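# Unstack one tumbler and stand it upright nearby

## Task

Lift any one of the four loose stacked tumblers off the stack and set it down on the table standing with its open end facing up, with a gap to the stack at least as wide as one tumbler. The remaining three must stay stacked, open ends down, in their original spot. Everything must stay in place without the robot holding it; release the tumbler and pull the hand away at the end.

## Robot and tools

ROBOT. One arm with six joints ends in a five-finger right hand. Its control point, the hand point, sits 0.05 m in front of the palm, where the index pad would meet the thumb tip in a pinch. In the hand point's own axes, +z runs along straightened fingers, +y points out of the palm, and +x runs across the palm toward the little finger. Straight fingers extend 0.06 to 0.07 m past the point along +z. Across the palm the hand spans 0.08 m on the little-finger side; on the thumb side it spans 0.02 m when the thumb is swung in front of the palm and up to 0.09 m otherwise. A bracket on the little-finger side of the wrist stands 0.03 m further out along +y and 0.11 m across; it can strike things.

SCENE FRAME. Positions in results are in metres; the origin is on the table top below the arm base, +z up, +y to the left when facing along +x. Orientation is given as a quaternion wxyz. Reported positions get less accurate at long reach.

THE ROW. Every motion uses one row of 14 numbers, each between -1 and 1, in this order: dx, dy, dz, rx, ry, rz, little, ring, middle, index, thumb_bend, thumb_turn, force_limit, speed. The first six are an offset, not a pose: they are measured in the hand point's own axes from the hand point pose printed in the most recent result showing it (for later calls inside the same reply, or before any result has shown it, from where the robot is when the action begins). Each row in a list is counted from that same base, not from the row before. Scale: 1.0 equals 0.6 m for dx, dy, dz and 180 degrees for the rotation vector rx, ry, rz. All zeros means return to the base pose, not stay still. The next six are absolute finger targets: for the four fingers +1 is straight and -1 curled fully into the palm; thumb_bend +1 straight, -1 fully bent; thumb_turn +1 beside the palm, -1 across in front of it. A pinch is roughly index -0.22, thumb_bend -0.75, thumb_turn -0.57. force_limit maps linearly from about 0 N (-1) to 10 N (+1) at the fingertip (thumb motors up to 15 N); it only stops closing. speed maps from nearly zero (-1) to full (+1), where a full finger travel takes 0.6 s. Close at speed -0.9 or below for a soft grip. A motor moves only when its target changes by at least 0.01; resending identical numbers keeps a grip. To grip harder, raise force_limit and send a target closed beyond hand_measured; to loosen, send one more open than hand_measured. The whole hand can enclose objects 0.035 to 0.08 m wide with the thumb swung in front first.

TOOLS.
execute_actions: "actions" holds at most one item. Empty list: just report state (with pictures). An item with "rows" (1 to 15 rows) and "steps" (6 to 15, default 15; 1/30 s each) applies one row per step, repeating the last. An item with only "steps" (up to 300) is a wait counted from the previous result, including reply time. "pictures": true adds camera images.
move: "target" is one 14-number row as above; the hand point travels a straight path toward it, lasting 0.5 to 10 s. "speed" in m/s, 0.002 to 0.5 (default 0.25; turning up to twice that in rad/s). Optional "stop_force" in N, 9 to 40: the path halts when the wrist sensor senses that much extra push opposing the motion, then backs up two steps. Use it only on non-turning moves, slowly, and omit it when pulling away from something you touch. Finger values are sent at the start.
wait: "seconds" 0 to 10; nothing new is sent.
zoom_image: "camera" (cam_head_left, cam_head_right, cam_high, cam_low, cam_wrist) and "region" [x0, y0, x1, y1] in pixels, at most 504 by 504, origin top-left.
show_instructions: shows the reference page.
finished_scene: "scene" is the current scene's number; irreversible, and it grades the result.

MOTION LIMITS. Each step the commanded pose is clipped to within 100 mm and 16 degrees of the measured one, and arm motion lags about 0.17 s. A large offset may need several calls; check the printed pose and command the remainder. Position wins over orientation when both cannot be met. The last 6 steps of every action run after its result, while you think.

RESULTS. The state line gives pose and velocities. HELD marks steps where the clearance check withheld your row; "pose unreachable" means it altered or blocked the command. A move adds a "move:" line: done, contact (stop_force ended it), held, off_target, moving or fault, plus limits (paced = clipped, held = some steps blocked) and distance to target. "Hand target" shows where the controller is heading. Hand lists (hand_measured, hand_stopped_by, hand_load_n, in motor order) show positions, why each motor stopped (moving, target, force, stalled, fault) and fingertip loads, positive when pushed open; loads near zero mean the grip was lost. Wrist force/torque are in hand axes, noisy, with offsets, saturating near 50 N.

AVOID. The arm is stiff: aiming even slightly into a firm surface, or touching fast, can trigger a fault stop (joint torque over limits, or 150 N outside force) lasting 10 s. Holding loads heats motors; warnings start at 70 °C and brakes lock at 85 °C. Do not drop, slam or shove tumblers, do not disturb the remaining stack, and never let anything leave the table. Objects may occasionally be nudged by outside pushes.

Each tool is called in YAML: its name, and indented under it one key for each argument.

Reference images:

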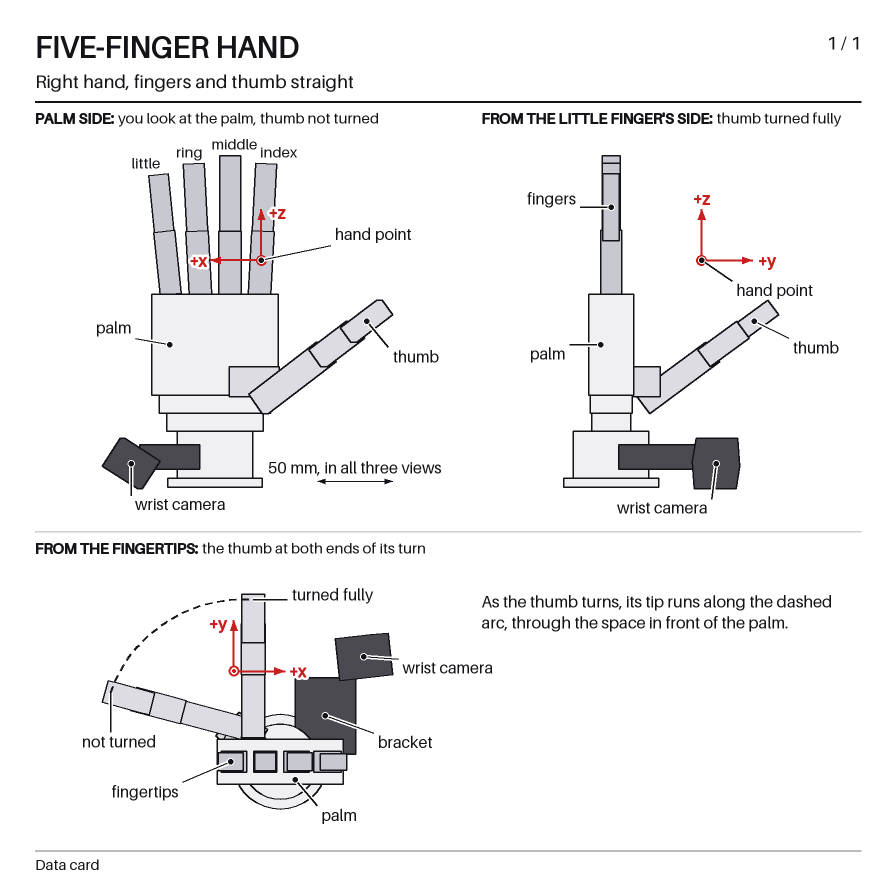

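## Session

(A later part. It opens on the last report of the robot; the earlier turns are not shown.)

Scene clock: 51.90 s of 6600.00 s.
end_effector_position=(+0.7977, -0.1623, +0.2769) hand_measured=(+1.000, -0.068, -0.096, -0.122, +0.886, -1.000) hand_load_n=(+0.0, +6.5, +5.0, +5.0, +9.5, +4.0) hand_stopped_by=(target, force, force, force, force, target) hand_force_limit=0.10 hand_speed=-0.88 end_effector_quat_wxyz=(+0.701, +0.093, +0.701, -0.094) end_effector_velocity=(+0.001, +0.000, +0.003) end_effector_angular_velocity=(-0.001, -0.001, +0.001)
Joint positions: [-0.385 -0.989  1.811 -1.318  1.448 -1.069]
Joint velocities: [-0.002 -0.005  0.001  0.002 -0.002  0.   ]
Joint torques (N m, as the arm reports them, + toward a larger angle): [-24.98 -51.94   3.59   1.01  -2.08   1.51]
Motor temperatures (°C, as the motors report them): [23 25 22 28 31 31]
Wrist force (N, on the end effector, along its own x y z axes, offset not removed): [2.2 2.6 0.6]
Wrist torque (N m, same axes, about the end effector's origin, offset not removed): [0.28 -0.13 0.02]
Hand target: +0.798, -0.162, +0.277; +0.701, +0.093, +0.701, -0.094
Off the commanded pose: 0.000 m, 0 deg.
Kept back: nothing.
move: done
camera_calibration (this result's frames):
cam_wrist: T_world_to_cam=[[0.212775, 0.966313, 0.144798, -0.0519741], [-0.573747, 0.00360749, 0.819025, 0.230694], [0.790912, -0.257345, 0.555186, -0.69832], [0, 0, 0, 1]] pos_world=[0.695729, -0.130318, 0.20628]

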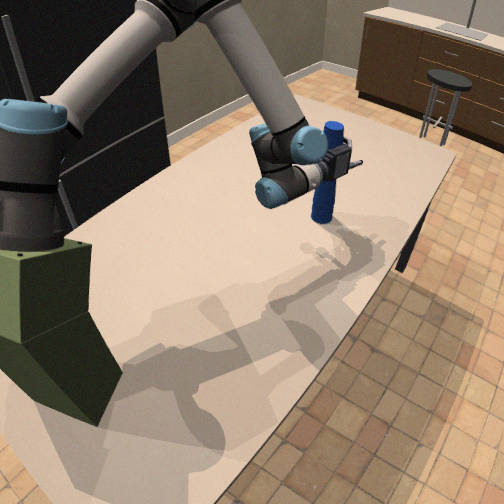

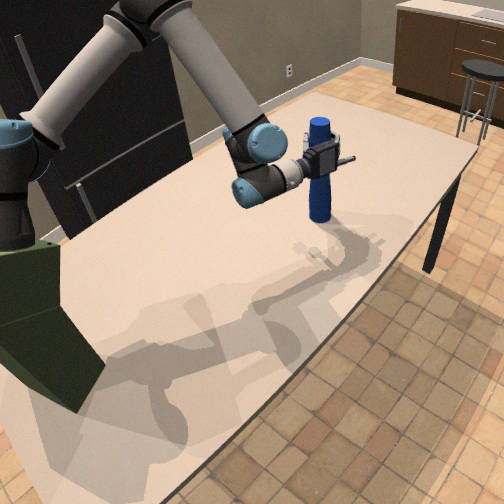

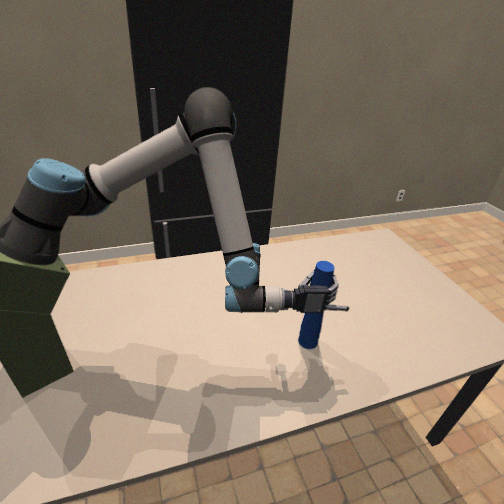

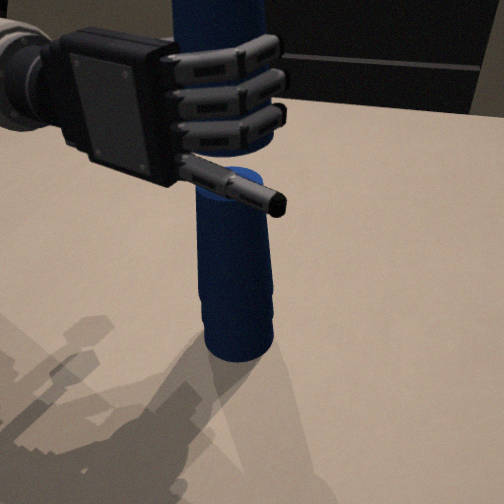

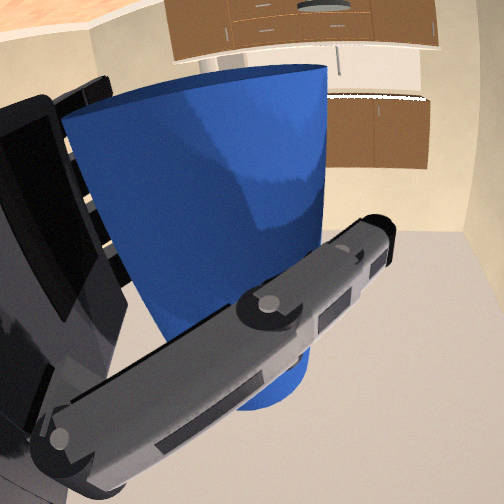

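execute_actions:
  actions: []

Scene clock: 52.97 s of 6600.00 s.
end_effector_position=(+0.7977, -0.1623, +0.2771) hand_measured=(+1.000, -0.068, -0.096, -0.122, +0.886, -1.000) hand_load_n=(+0.0, +6.5, +5.0, +5.0, +9.5, +4.0) hand_stopped_by=(target, force, force, force, force, target) hand_force_limit=0.10 hand_speed=-0.88 end_effector_quat_wxyz=(+0.701, +0.093, +0.701, -0.094) end_effector_velocity=(-0.000, -0.000, +0.000) end_effector_angular_velocity=(+0.001, -0.000, -0.000)
Joint positions: [-0.385 -0.989  1.811 -1.318  1.448 -1.069]
Joint velocities: [-0.     0.    -0.    -0.     0.     0.001]
Joint torques (N m, as the arm reports them, + toward a larger angle): [-26.34 -52.44   3.64   1.02  -1.95   1.47]
Motor temperatures (°C, as the motors report them): [23 25 22 28 31 31]
Wrist force (N, on the end effector, along its own x y z axes, offset not removed): [0.1 0.4 -1.0]
Wrist torque (N m, same axes, about the end effector's origin, offset not removed): [0.14 0.23 -0.10]
Hand target: +0.798, -0.162, +0.277; +0.701, +0.093, +0.701, -0.094
Off the commanded pose: 0.000 m, 0 deg.
Kept back: nothing.
Steps of this call (steps 1 to 32: nothing new was sent). Readings (end_effector_position | what the end effector reports):
1: (+0.7977, -0.1623, +0.2770) | hand_measured=(+1.000, -0.068, -0.096, -0.122, +0.886, -1.000) hand_load_n=(+0.0, +6.5, +5.0, +5.0, +9.5, +4.0) hand_stopped_by=(target, force, force, force, force, target) hand_force_limit=0.10 hand_speed=-0.88
2: (+0.7976, -0.1623, +0.2770) | hand_measured=(+1.000, -0.068, -0.096, -0.122, +0.886, -1.000) hand_load_n=(+0.0, +6.5, +5.0, +5.0, +9.5, +4.0) hand_stopped_by=(target, force, force, force, force, target) hand_force_limit=0.10 hand_speed=-0.88
4: (+0.7976, -0.1623, +0.2771) | hand_measured=(+1.000, -0.068, -0.096, -0.122, +0.886, -1.000) hand_load_n=(+0.0, +6.5, +5.0, +5.0, +9.5, +4.0) hand_stopped_by=(target, force, force, force, force, target) hand_force_limit=0.10 hand_speed=-0.88
8: (+0.7977, -0.1623, +0.2771) | hand_measured=(+1.000, -0.068, -0.096, -0.122, +0.886, -1.000) hand_load_n=(+0.0, +6.5, +5.0, +5.0, +9.5, +4.0) hand_stopped_by=(target, force, force, force, force, target) hand_force_limit=0.10 hand_speed=-0.88
32: the state above
camera_calibration (this result's frames):
cam_wrist: T_world_to_cam=[[0.212765, 0.966316, 0.144794, -0.0519927], [-0.573744, 0.0036041, 0.819027, 0.23055], [0.790916, -0.257334, 0.555185, -0.698415], [0, 0, 0, 1]] pos_world=[0.695727, -0.130316, 0.206451]

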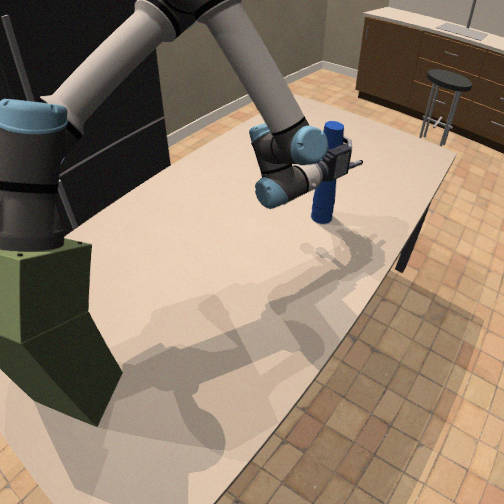

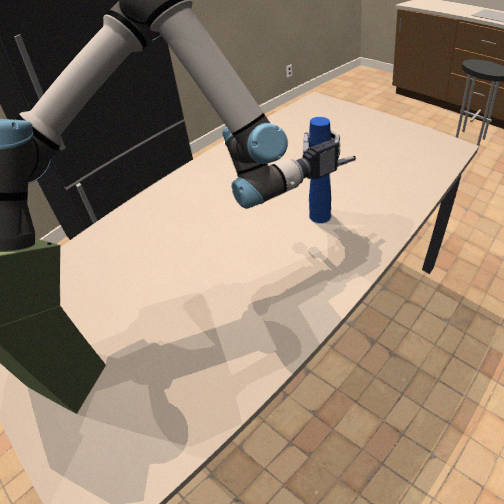

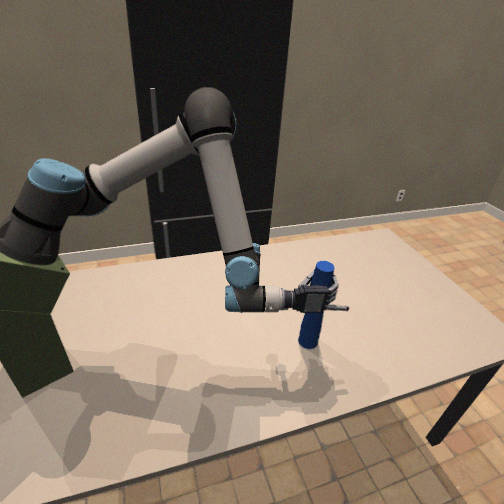

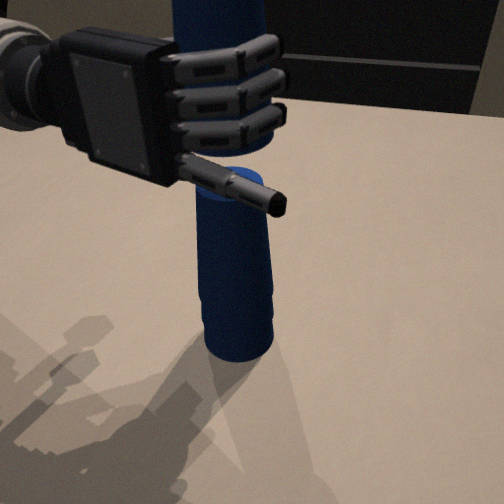

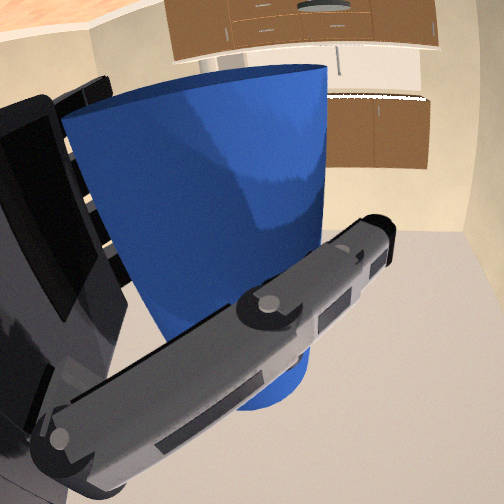

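move:
  target: [-0.133, 0.283, -0.133, 0, 0, 0.5, 1, -0.6, -0.6, -0.6, 0.3, -1, 0.1, -0.88]
  speed: 0.4

Scene clock: 59.40 s of 6600.00 s.
end_effector_position=(+0.7649, +0.0225, +0.3569) hand_measured=(+1.000, -0.068, -0.096, -0.122, +0.886, -1.000) hand_load_n=(+0.0, +6.5, +5.0, +5.0, +9.5, +4.5) hand_stopped_by=(target, force, force, force, force, target) hand_force_limit=0.10 hand_speed=-0.88 end_effector_quat_wxyz=(+0.562, +0.561, +0.430, +0.429) end_effector_velocity=(+0.000, +0.001, +0.001) end_effector_angular_velocity=(+0.011, -0.003, -0.001)
Joint positions: [ 0.059 -1.283  1.944 -1.173  1.838  0.288]
Joint velocities: [ 0.003 -0.003 -0.002  0.004  0.003  0.01 ]
Joint torques (N m, as the arm reports them, + toward a larger angle): [  7.9  -53.22 -17.54   1.35   3.25   1.2 ]
Motor temperatures (°C, as the motors report them): [23 25 22 28 31 31]
Wrist force (N, on the end effector, along its own x y z axes, offset not removed): [-0.2 0.5 0.7]
Wrist torque (N m, same axes, about the end effector's origin, offset not removed): [0.03 0.16 -0.10]
Hand target: +0.765, +0.023, +0.357; +0.562, +0.561, +0.430, +0.430
Off the commanded pose: 0.000 m, 0 deg.
Kept back: nothing.
After step 90, 0.93 s passed at rest.
move: done
camera_calibration (this result's frames):
cam_wrist: T_world_to_cam=[[-0.0836676, -0.127095, 0.988356, -0.284822], [-0.749013, -0.646156, -0.146497, 0.639006], [0.657251, -0.752548, -0.0411332, -0.343123], [0, 0, 0, 1]] pos_world=[0.680312, 0.118482, 0.361005]

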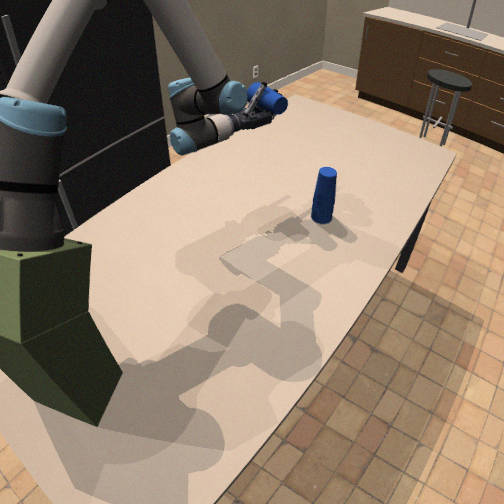

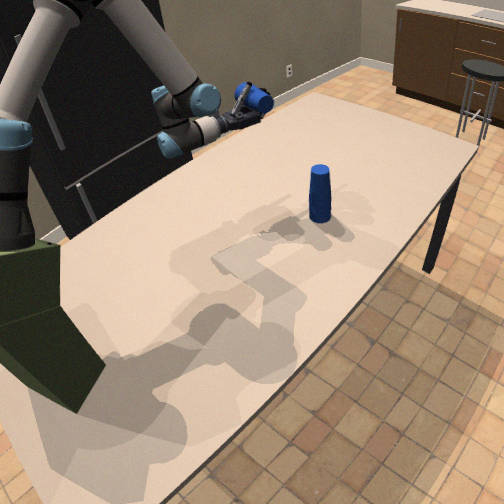

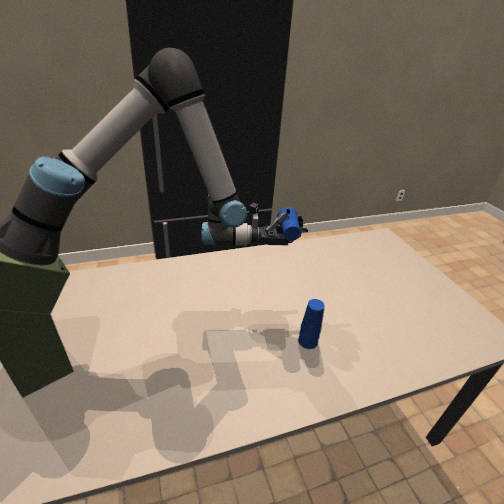

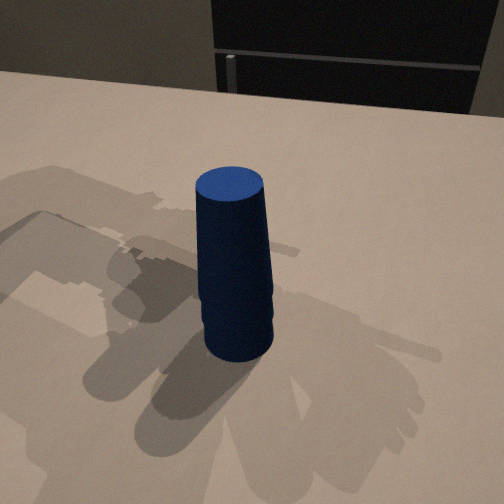

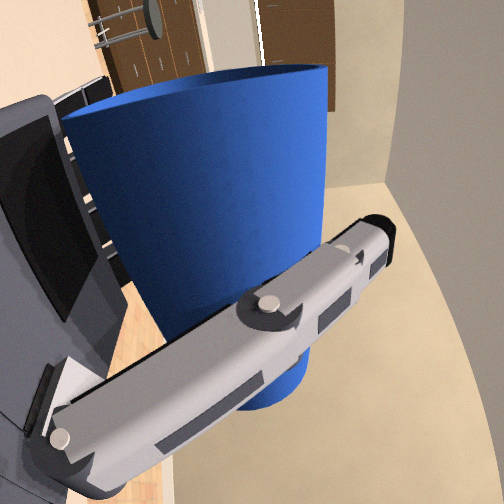

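move:
  target: [0, -0.425, 0, 0, 0, 0.5, 1, -0.6, -0.6, -0.6, 0.3, -1, 0.1, -0.88]
  speed: 0.4

Scene clock: 63.80 s of 6600.00 s.
end_effector_position=(+0.7650, +0.0221, +0.1020) hand_measured=(+1.000, -0.068, -0.096, -0.122, +0.886, -1.000) hand_load_n=(+0.0, +6.5, +5.0, +5.0, +9.5, +5.0) hand_stopped_by=(target, force, force, force, force, target) hand_force_limit=0.10 hand_speed=-0.88 end_effector_quat_wxyz=(+0.094, +0.701, -0.092, +0.701) end_effector_velocity=(-0.000, -0.000, -0.002) end_effector_angular_velocity=(+0.011, -0.002, -0.000)
Joint positions: [ 0.183 -0.886  1.694 -1.341  1.946  1.792]
Joint velocities: [-0.001  0.002 -0.001  0.    -0.001  0.012]
Joint torques (N m, as the arm reports them, + toward a larger angle): [-12.91 -34.11 -14.75  -3.41  -2.16   1.24]
Motor temperatures (°C, as the motors report them): [23 25 22 28 31 31]
Wrist force (N, on the end effector, along its own x y z axes, offset not removed): [0.2 3.2 1.5]
Wrist torque (N m, same axes, about the end effector's origin, offset not removed): [0.35 0.15 0.08]
Hand target: +0.765, +0.022, +0.102; +0.094, +0.701, -0.093, +0.701
Off the commanded pose: 0.000 m, 0 deg.
Kept back: nothing.
move: done
camera_calibration (this result's frames):
cam_wrist: T_world_to_cam=[[-0.303555, -0.941907, -0.143758, 0.268743], [-0.496245, 0.285087, -0.82004, 0.456191], [0.813385, -0.177588, -0.553956, -0.433722], [0, 0, 0, 1]] pos_world=[0.660744, 0.0460533, 0.172466]

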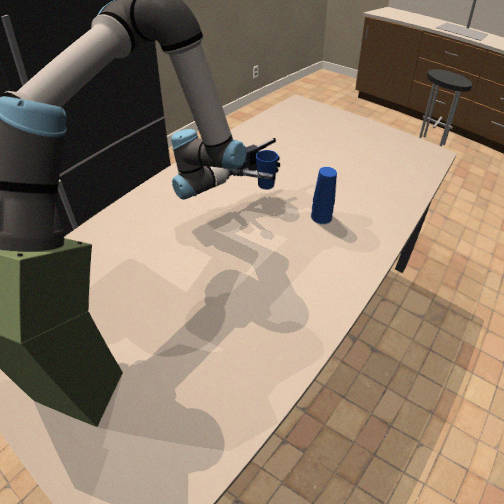

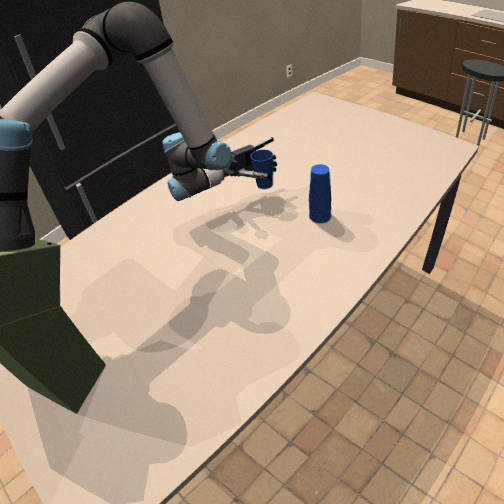

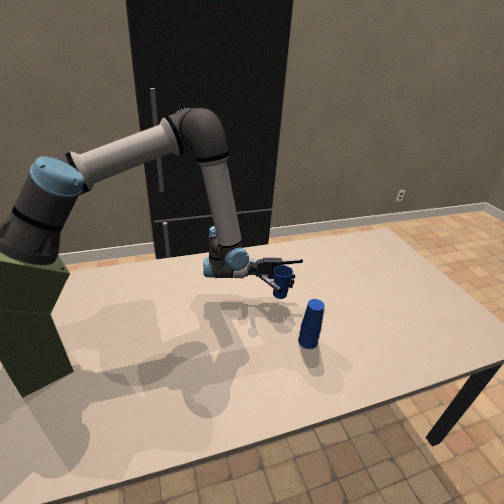

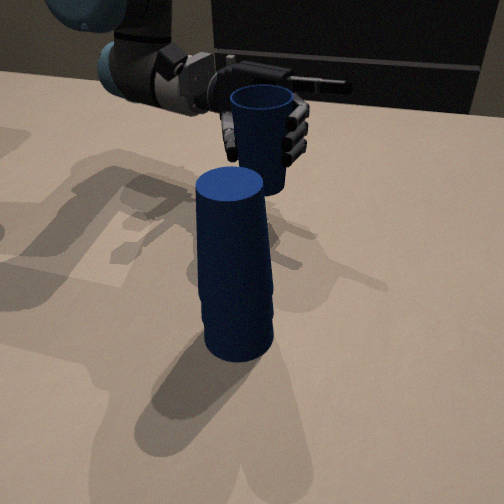

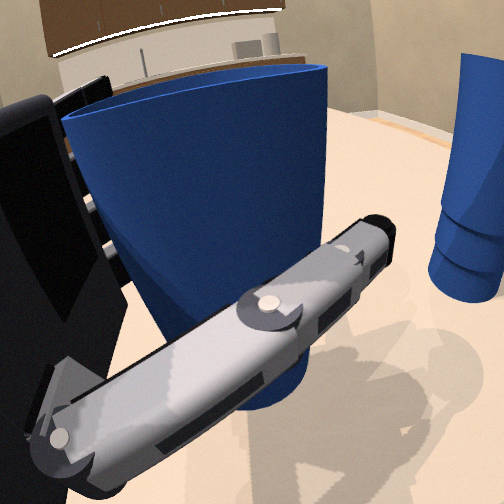

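zoom_image:
  camera: "cam_low"
  region: [150, 30, 400, 280]

zoom_image:
  camera: "cam_high"
  region: [190, 210, 350, 370]

Region (150, 30, 400, 280) of cam_low's 504x504 image, scaled by 2.016, with more detail than that image has.

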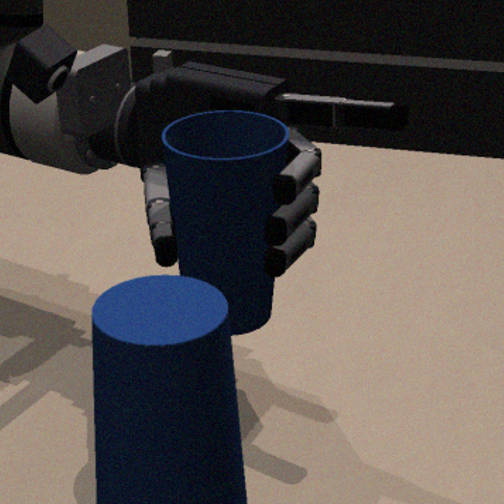

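Region (190, 210, 350, 370) of cam_high's 504x504 image, scaled by 3.150, with more detail than that image has.

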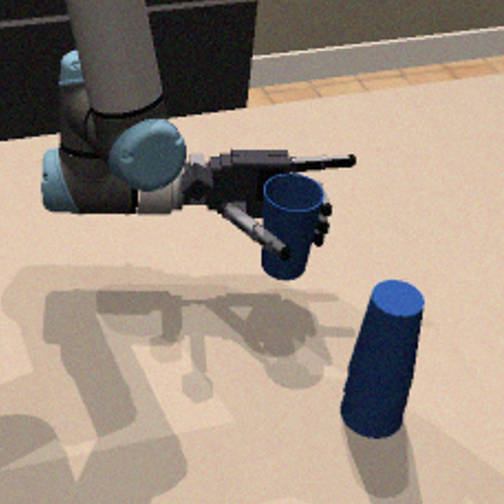

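move:
  target: [-0.068, 0, 0, 0, 0, 0, 1, -0.6, -0.6, -0.6, 0.3, -1, 0.1, -0.88]
  speed: 0.1

Scene clock: 66.27 s of 6600.00 s.
end_effector_position=(+0.7649, +0.0221, +0.0614) hand_measured=(+1.000, -0.068, -0.096, -0.122, +0.886, -1.000) hand_load_n=(+0.0, +6.5, +5.0, +5.0, +9.5, +5.0) hand_stopped_by=(target, force, force, force, force, target) hand_force_limit=0.10 hand_speed=-0.88 end_effector_quat_wxyz=(+0.094, +0.701, -0.092, +0.701) end_effector_velocity=(-0.000, -0.000, -0.002) end_effector_angular_velocity=(+0.000, +0.000, -0.000)
Joint positions: [ 0.197 -0.79   1.618 -1.364  1.958  1.785]
Joint velocities: [ 0.001  0.005 -0.004 -0.     0.001 -0.   ]
Joint torques (N m, as the arm reports them, + toward a larger angle): [  6.59 -32.19 -15.86  -3.33   3.24  -1.58]
Motor temperatures (°C, as the motors report them): [23 25 22 28 31 31]
Wrist force (N, on the end effector, along its own x y z axes, offset not removed): [0.7 1.8 1.5]
Wrist torque (N m, same axes, about the end effector's origin, offset not removed): [0.12 -0.06 0.05]
Hand target: +0.765, +0.022, +0.061; +0.094, +0.701, -0.092, +0.701
Off the commanded pose: 0.000 m, 0 deg.
Kept back: nothing.
move: done
camera_calibration (this result's frames):
cam_wrist: T_world_to_cam=[[-0.303552, -0.941901, -0.1438, 0.262825], [-0.496235, 0.28512, -0.820035, 0.422879], [0.813392, -0.177564, -0.553953, -0.456229], [0, 0, 0, 1]] pos_world=[0.660722, 0.0459742, 0.13184]

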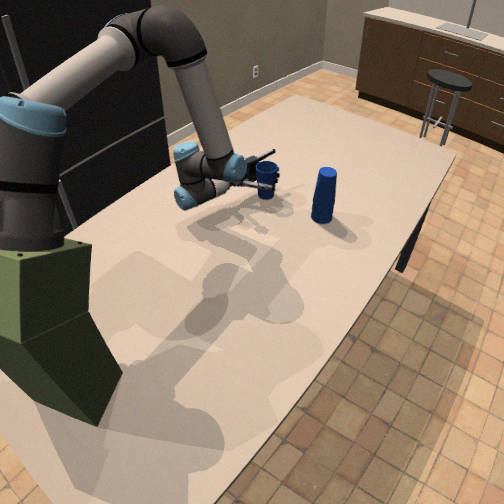

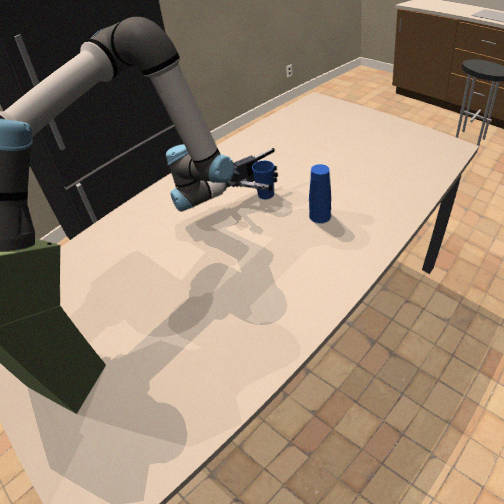

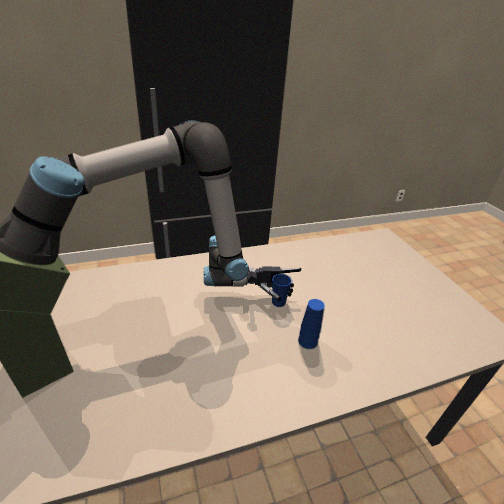

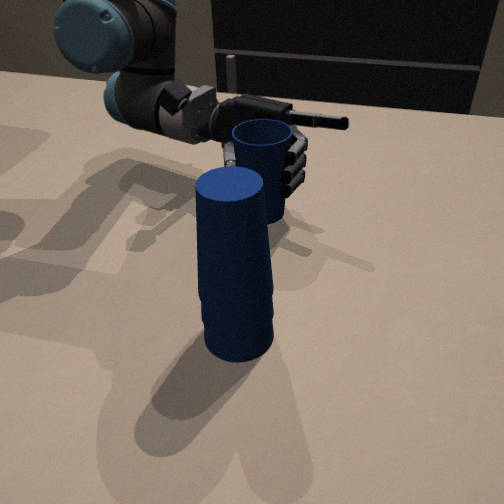

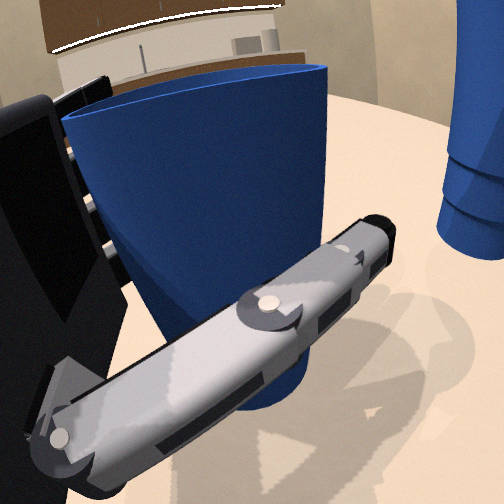

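zoom_image:
  camera: "cam_high"
  region: [190, 220, 350, 380]

zoom_image:
  camera: "cam_head_left"
  region: [160, 120, 360, 260]

Region (190, 220, 350, 380) of cam_high's 504x504 image, scaled by 3.150, with more detail than that image has.

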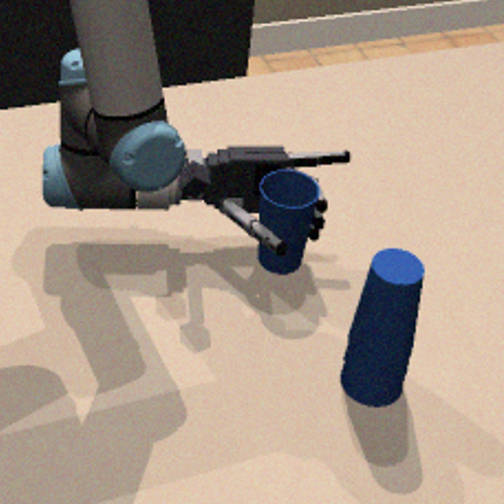

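Region (160, 120, 360, 260) of cam_head_left's 504x504 image, scaled by 2.520, with more detail than that image has; it fills the top 353 rows of this view, and the rest is white.

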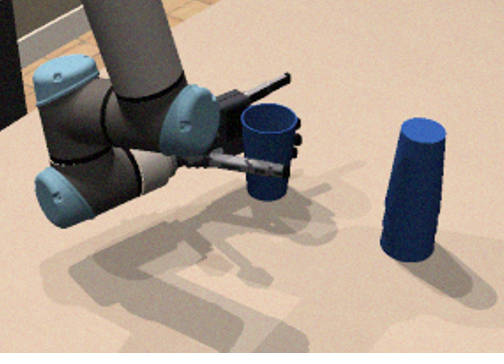

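move:
  target: [-0.033, 0, 0, 0, 0, 0, 1, -0.6, -0.6, -0.6, 0.3, -1, 0.1, -0.88]
  speed: 0.012
  stop_force: 9

Scene clock: 68.50 s of 6600.00 s.
end_effector_position=(+0.7650, +0.0221, +0.0482) hand_measured=(+1.000, -0.068, -0.096, -0.122, +0.888, -1.000) hand_load_n=(+0.0, +6.0, +4.5, +4.5, +9.5, -1.0) hand_stopped_by=(target, force, force, force, force, target) hand_force_limit=0.10 hand_speed=-0.88 end_effector_quat_wxyz=(+0.094, +0.701, -0.092, +0.701) end_effector_velocity=(-0.001, -0.001, +0.002) end_effector_angular_velocity=(+0.000, +0.002, -0.001)
Joint positions: [ 0.201 -0.759  1.591 -1.369  1.962  1.782]
Joint velocities: [-0.001 -0.007  0.007  0.003 -0.     0.001]
Joint torques (N m, as the arm reports them, + toward a larger angle): [-12.89 -57.83   5.66   1.76  -2.44   1.46]
Motor temperatures (°C, as the motors report them): [23 25 22 28 31 31]
Wrist force (N, on the end effector, along its own x y z axes, offset not removed): [4.7 3.4 -1.6]
Wrist torque (N m, same axes, about the end effector's origin, offset not removed): [0.42 -0.07 0.05]
Hand target: +0.765, +0.022, +0.048; +0.094, +0.701, -0.092, +0.701
Off the commanded pose: 0.007 m, 0 deg.
Kept back: nothing.
move: contact
camera_calibration (this result's frames):
cam_wrist: T_world_to_cam=[[-0.303621, -0.941874, -0.143832, 0.261062], [-0.495947, 0.285125, -0.820208, 0.411881], [0.813542, -0.1777, -0.553689, -0.463709], [0, 0, 0, 1]] pos_world=[0.660781, 0.0460489, 0.118626]

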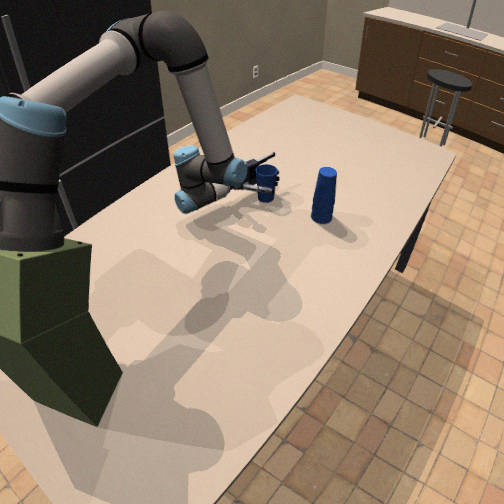

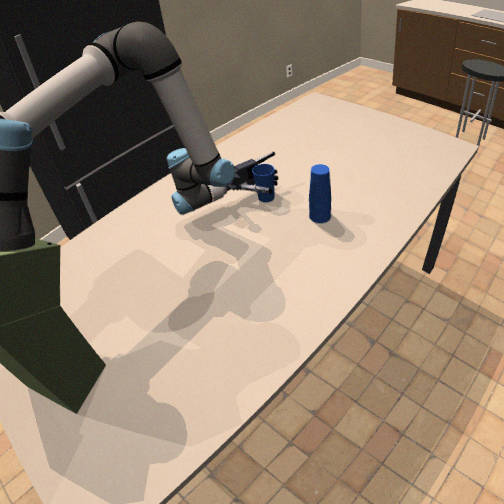

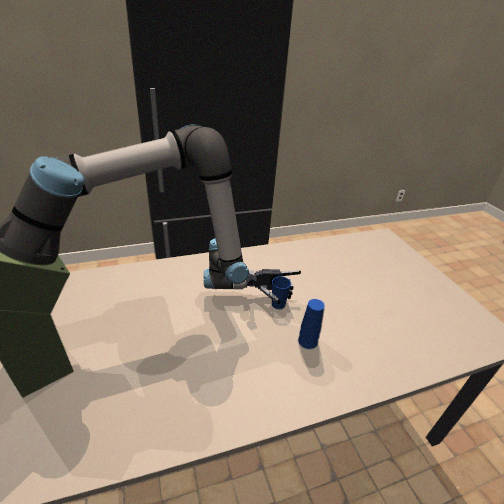

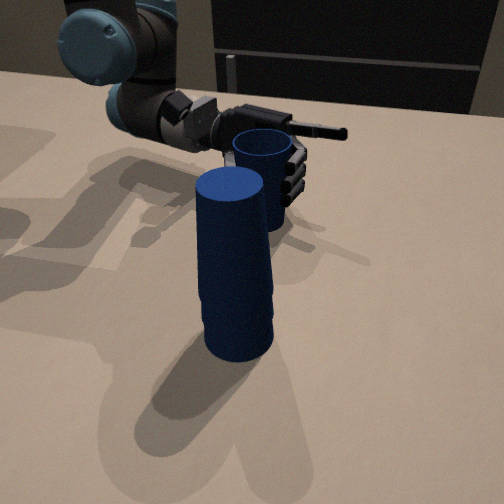

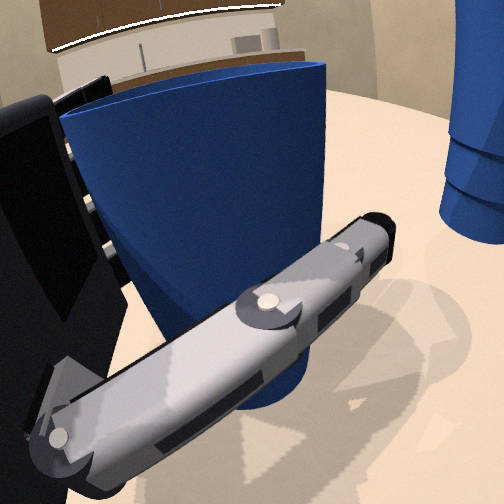

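execute_actions:
  actions:
    - {"rows": [[0, 0, 0, 0, 0, 0, 1, 1, 1, 1, 1, -1, 0.1, 0.2]], "steps": 15}
  pictures: true

Scene clock: 69.13 s of 6600.00 s.
end_effector_position=(+0.7649, +0.0221, +0.0482) hand_measured=(+1.000, +0.324, +0.298, +0.270, +1.000, -1.000) hand_load_n=(+0.0, +0.0, +0.0, +0.0, +0.0, +0.0) hand_stopped_by=(target, moving, moving, moving, target, target) hand_force_limit=0.10 hand_speed=0.20 end_effector_quat_wxyz=(+0.094, +0.701, -0.092, +0.701) end_effector_velocity=(+0.000, +0.000, -0.000) end_effector_angular_velocity=(-0.000, -0.001, -0.002)
Joint positions: [ 0.201 -0.759  1.592 -1.369  1.961  1.782]
Joint velocities: [ 0.001  0.001 -0.003  0.     0.003 -0.001]
Joint torques (N m, as the arm reports them, + toward a larger angle): [  6.18 -33.96 -14.08  -1.8    3.17  -1.69]
Motor temperatures (°C, as the motors report them): [23 25 22 28 31 31]
Wrist force (N, on the end effector, along its own x y z axes, offset not removed): [1.8 1.0 0.1]
Wrist torque (N m, same axes, about the end effector's origin, offset not removed): [-0.02 -0.02 0.11]
Steps of this call (steps 1 to 10: nothing new was sent; steps 11 to 19: the first 9 steps of this action). Readings (end_effector_position | what the end effector reports):
11: (+0.7650, +0.0221, +0.0485) | hand_measured=(+1.000, -0.068, -0.096, -0.122, +0.888, -1.000) hand_load_n=(+0.0, +5.0, +4.5, +5.5, +9.0, +1.5) hand_stopped_by=(target, moving, moving, moving, moving, target) hand_force_limit=0.10 hand_speed=0.20
12: (+0.7650, +0.0221, +0.0485) | hand_measured=(+1.000, -0.068, -0.096, -0.122, +0.888, -1.000) hand_load_n=(+0.0, +5.0, +4.5, +5.5, +9.0, +1.5) hand_stopped_by=(target, moving, moving, moving, moving, target) hand_force_limit=0.10 hand_speed=0.20
14: (+0.7649, +0.0220, +0.0484) | hand_measured=(+1.000, -0.010, -0.036, -0.062, +0.920, -1.000) hand_load_n=(+0.0, +0.0, +0.0, +0.0, +0.0, +0.0) hand_stopped_by=(target, moving, moving, moving, moving, target) hand_force_limit=0.10 hand_speed=0.20
18: (+0.7649, +0.0221, +0.0482) | hand_measured=(+1.000, +0.258, +0.232, +0.204, +1.000, -1.000) hand_load_n=(+0.0, +0.0, +0.0, +0.0, +0.0, +0.0) hand_stopped_by=(target, moving, moving, moving, moving, target) hand_force_limit=0.10 hand_speed=0.20
19: the state above
camera_calibration (this result's frames):
cam_wrist: T_world_to_cam=[[-0.303557, -0.941899, -0.143802, 0.26094], [-0.496207, 0.285118, -0.820053, 0.412045], [0.813408, -0.177577, -0.553926, -0.46355], [0, 0, 0, 1]] pos_world=[0.660724, 0.0459821, 0.11865]

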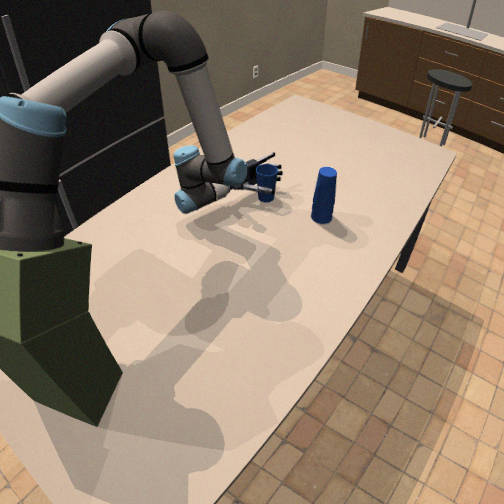

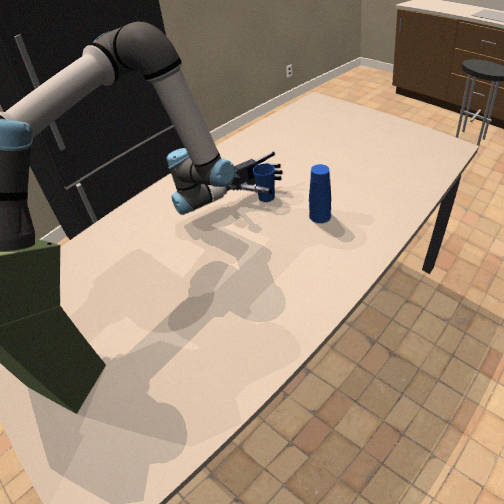

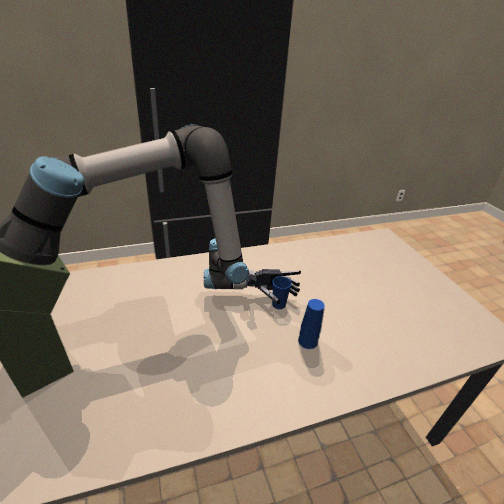

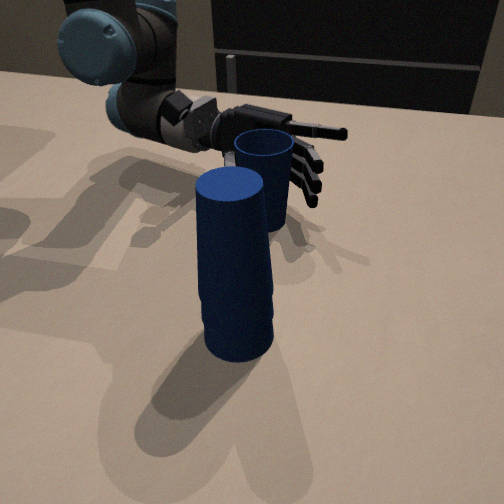

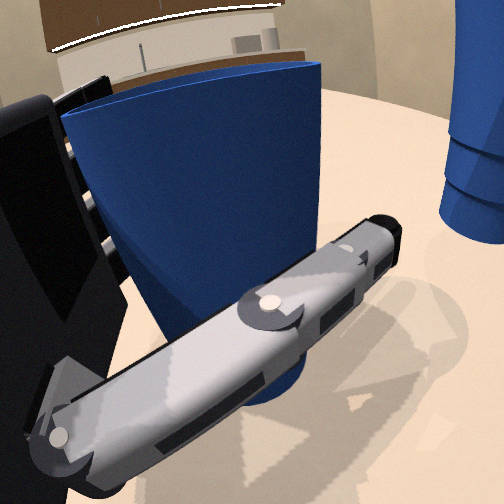

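move:
  target: [0.15, -0.067, -0.367, 0, 0, 0, 1, 1, 1, 1, 1, -1, 0.1, 0.2]
  speed: 0.25

Scene clock: 71.50 s of 6600.00 s.
end_effector_position=(+0.5630, +0.1186, +0.1378) hand_measured=(+1.000, +1.000, +1.000, +1.000, +1.000, -1.000) hand_load_n=(+0.0, +0.0, +0.0, +0.0, +0.0, +0.0) hand_stopped_by=(target, target, target, target, target, target) hand_force_limit=0.10 hand_speed=0.20 end_effector_quat_wxyz=(+0.094, +0.701, -0.093, +0.701) end_effector_velocity=(-0.002, +0.001, +0.001) end_effector_angular_velocity=(-0.000, +0.000, +0.000)
Joint positions: [ 0.44  -0.95   2.139 -1.795  2.163  1.637]
Joint velocities: [ 0.003 -0.001  0.003 -0.003  0.002 -0.002]
Joint torques (N m, as the arm reports them, + toward a larger angle): [ 13.3  -49.86  13.18  -3.06   2.84  -1.39]
Motor temperatures (°C, as the motors report them): [23 25 22 28 31 31]
Wrist force (N, on the end effector, along its own x y z axes, offset not removed): [-0.2 0.9 0.2]
Wrist torque (N m, same axes, about the end effector's origin, offset not removed): [0.02 0.30 -0.17]
Hand target: +0.563, +0.119, +0.138; +0.094, +0.701, -0.093, +0.701
Off your previous action's commanded pose: 0.000 m, 0 deg at its last step (step 6 of this call).
Off the commanded pose: 0.000 m, 0 deg.
Kept back: nothing.
move: done
camera_calibration (this result's frames):
cam_wrist: T_world_to_cam=[[-0.303841, -0.941756, -0.144142, 0.303664], [-0.496232, 0.285588, -0.819874, 0.357733], [0.813286, -0.177584, -0.554102, -0.232442], [0, 0, 0, 1]] pos_world=[0.458826, 0.142535, 0.20827]

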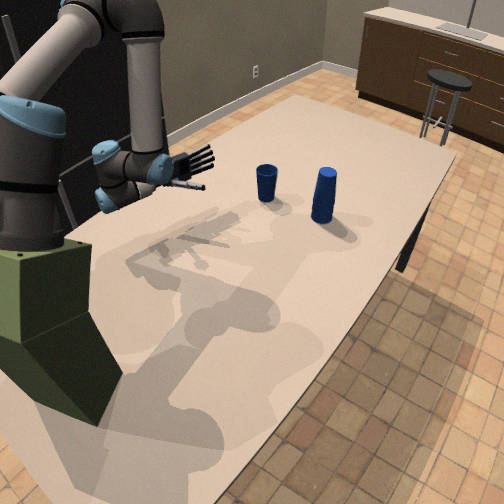

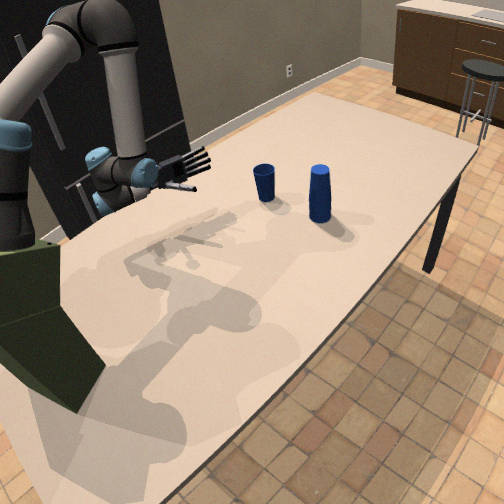

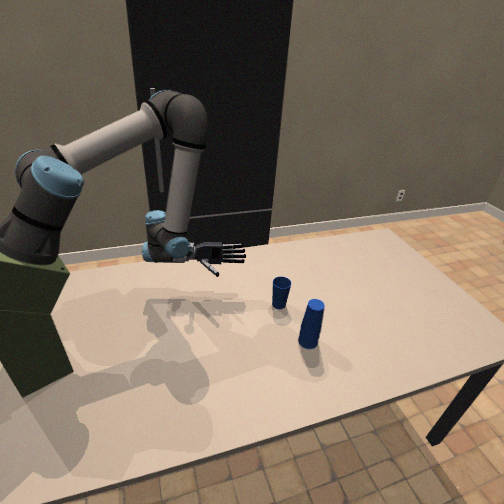

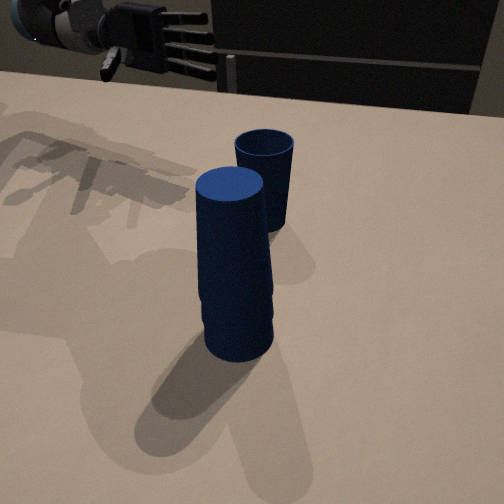

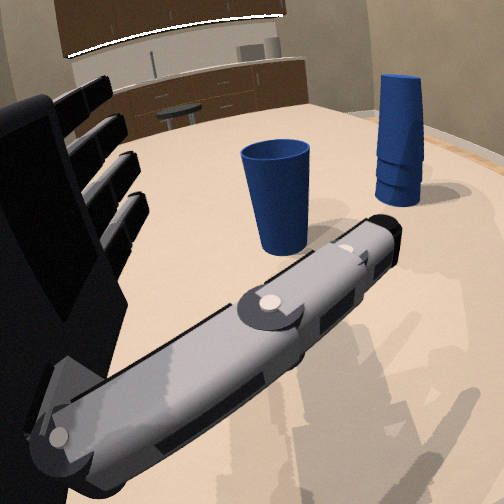

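finished_scene:
  scene: 1

The scene is finished: the task was done.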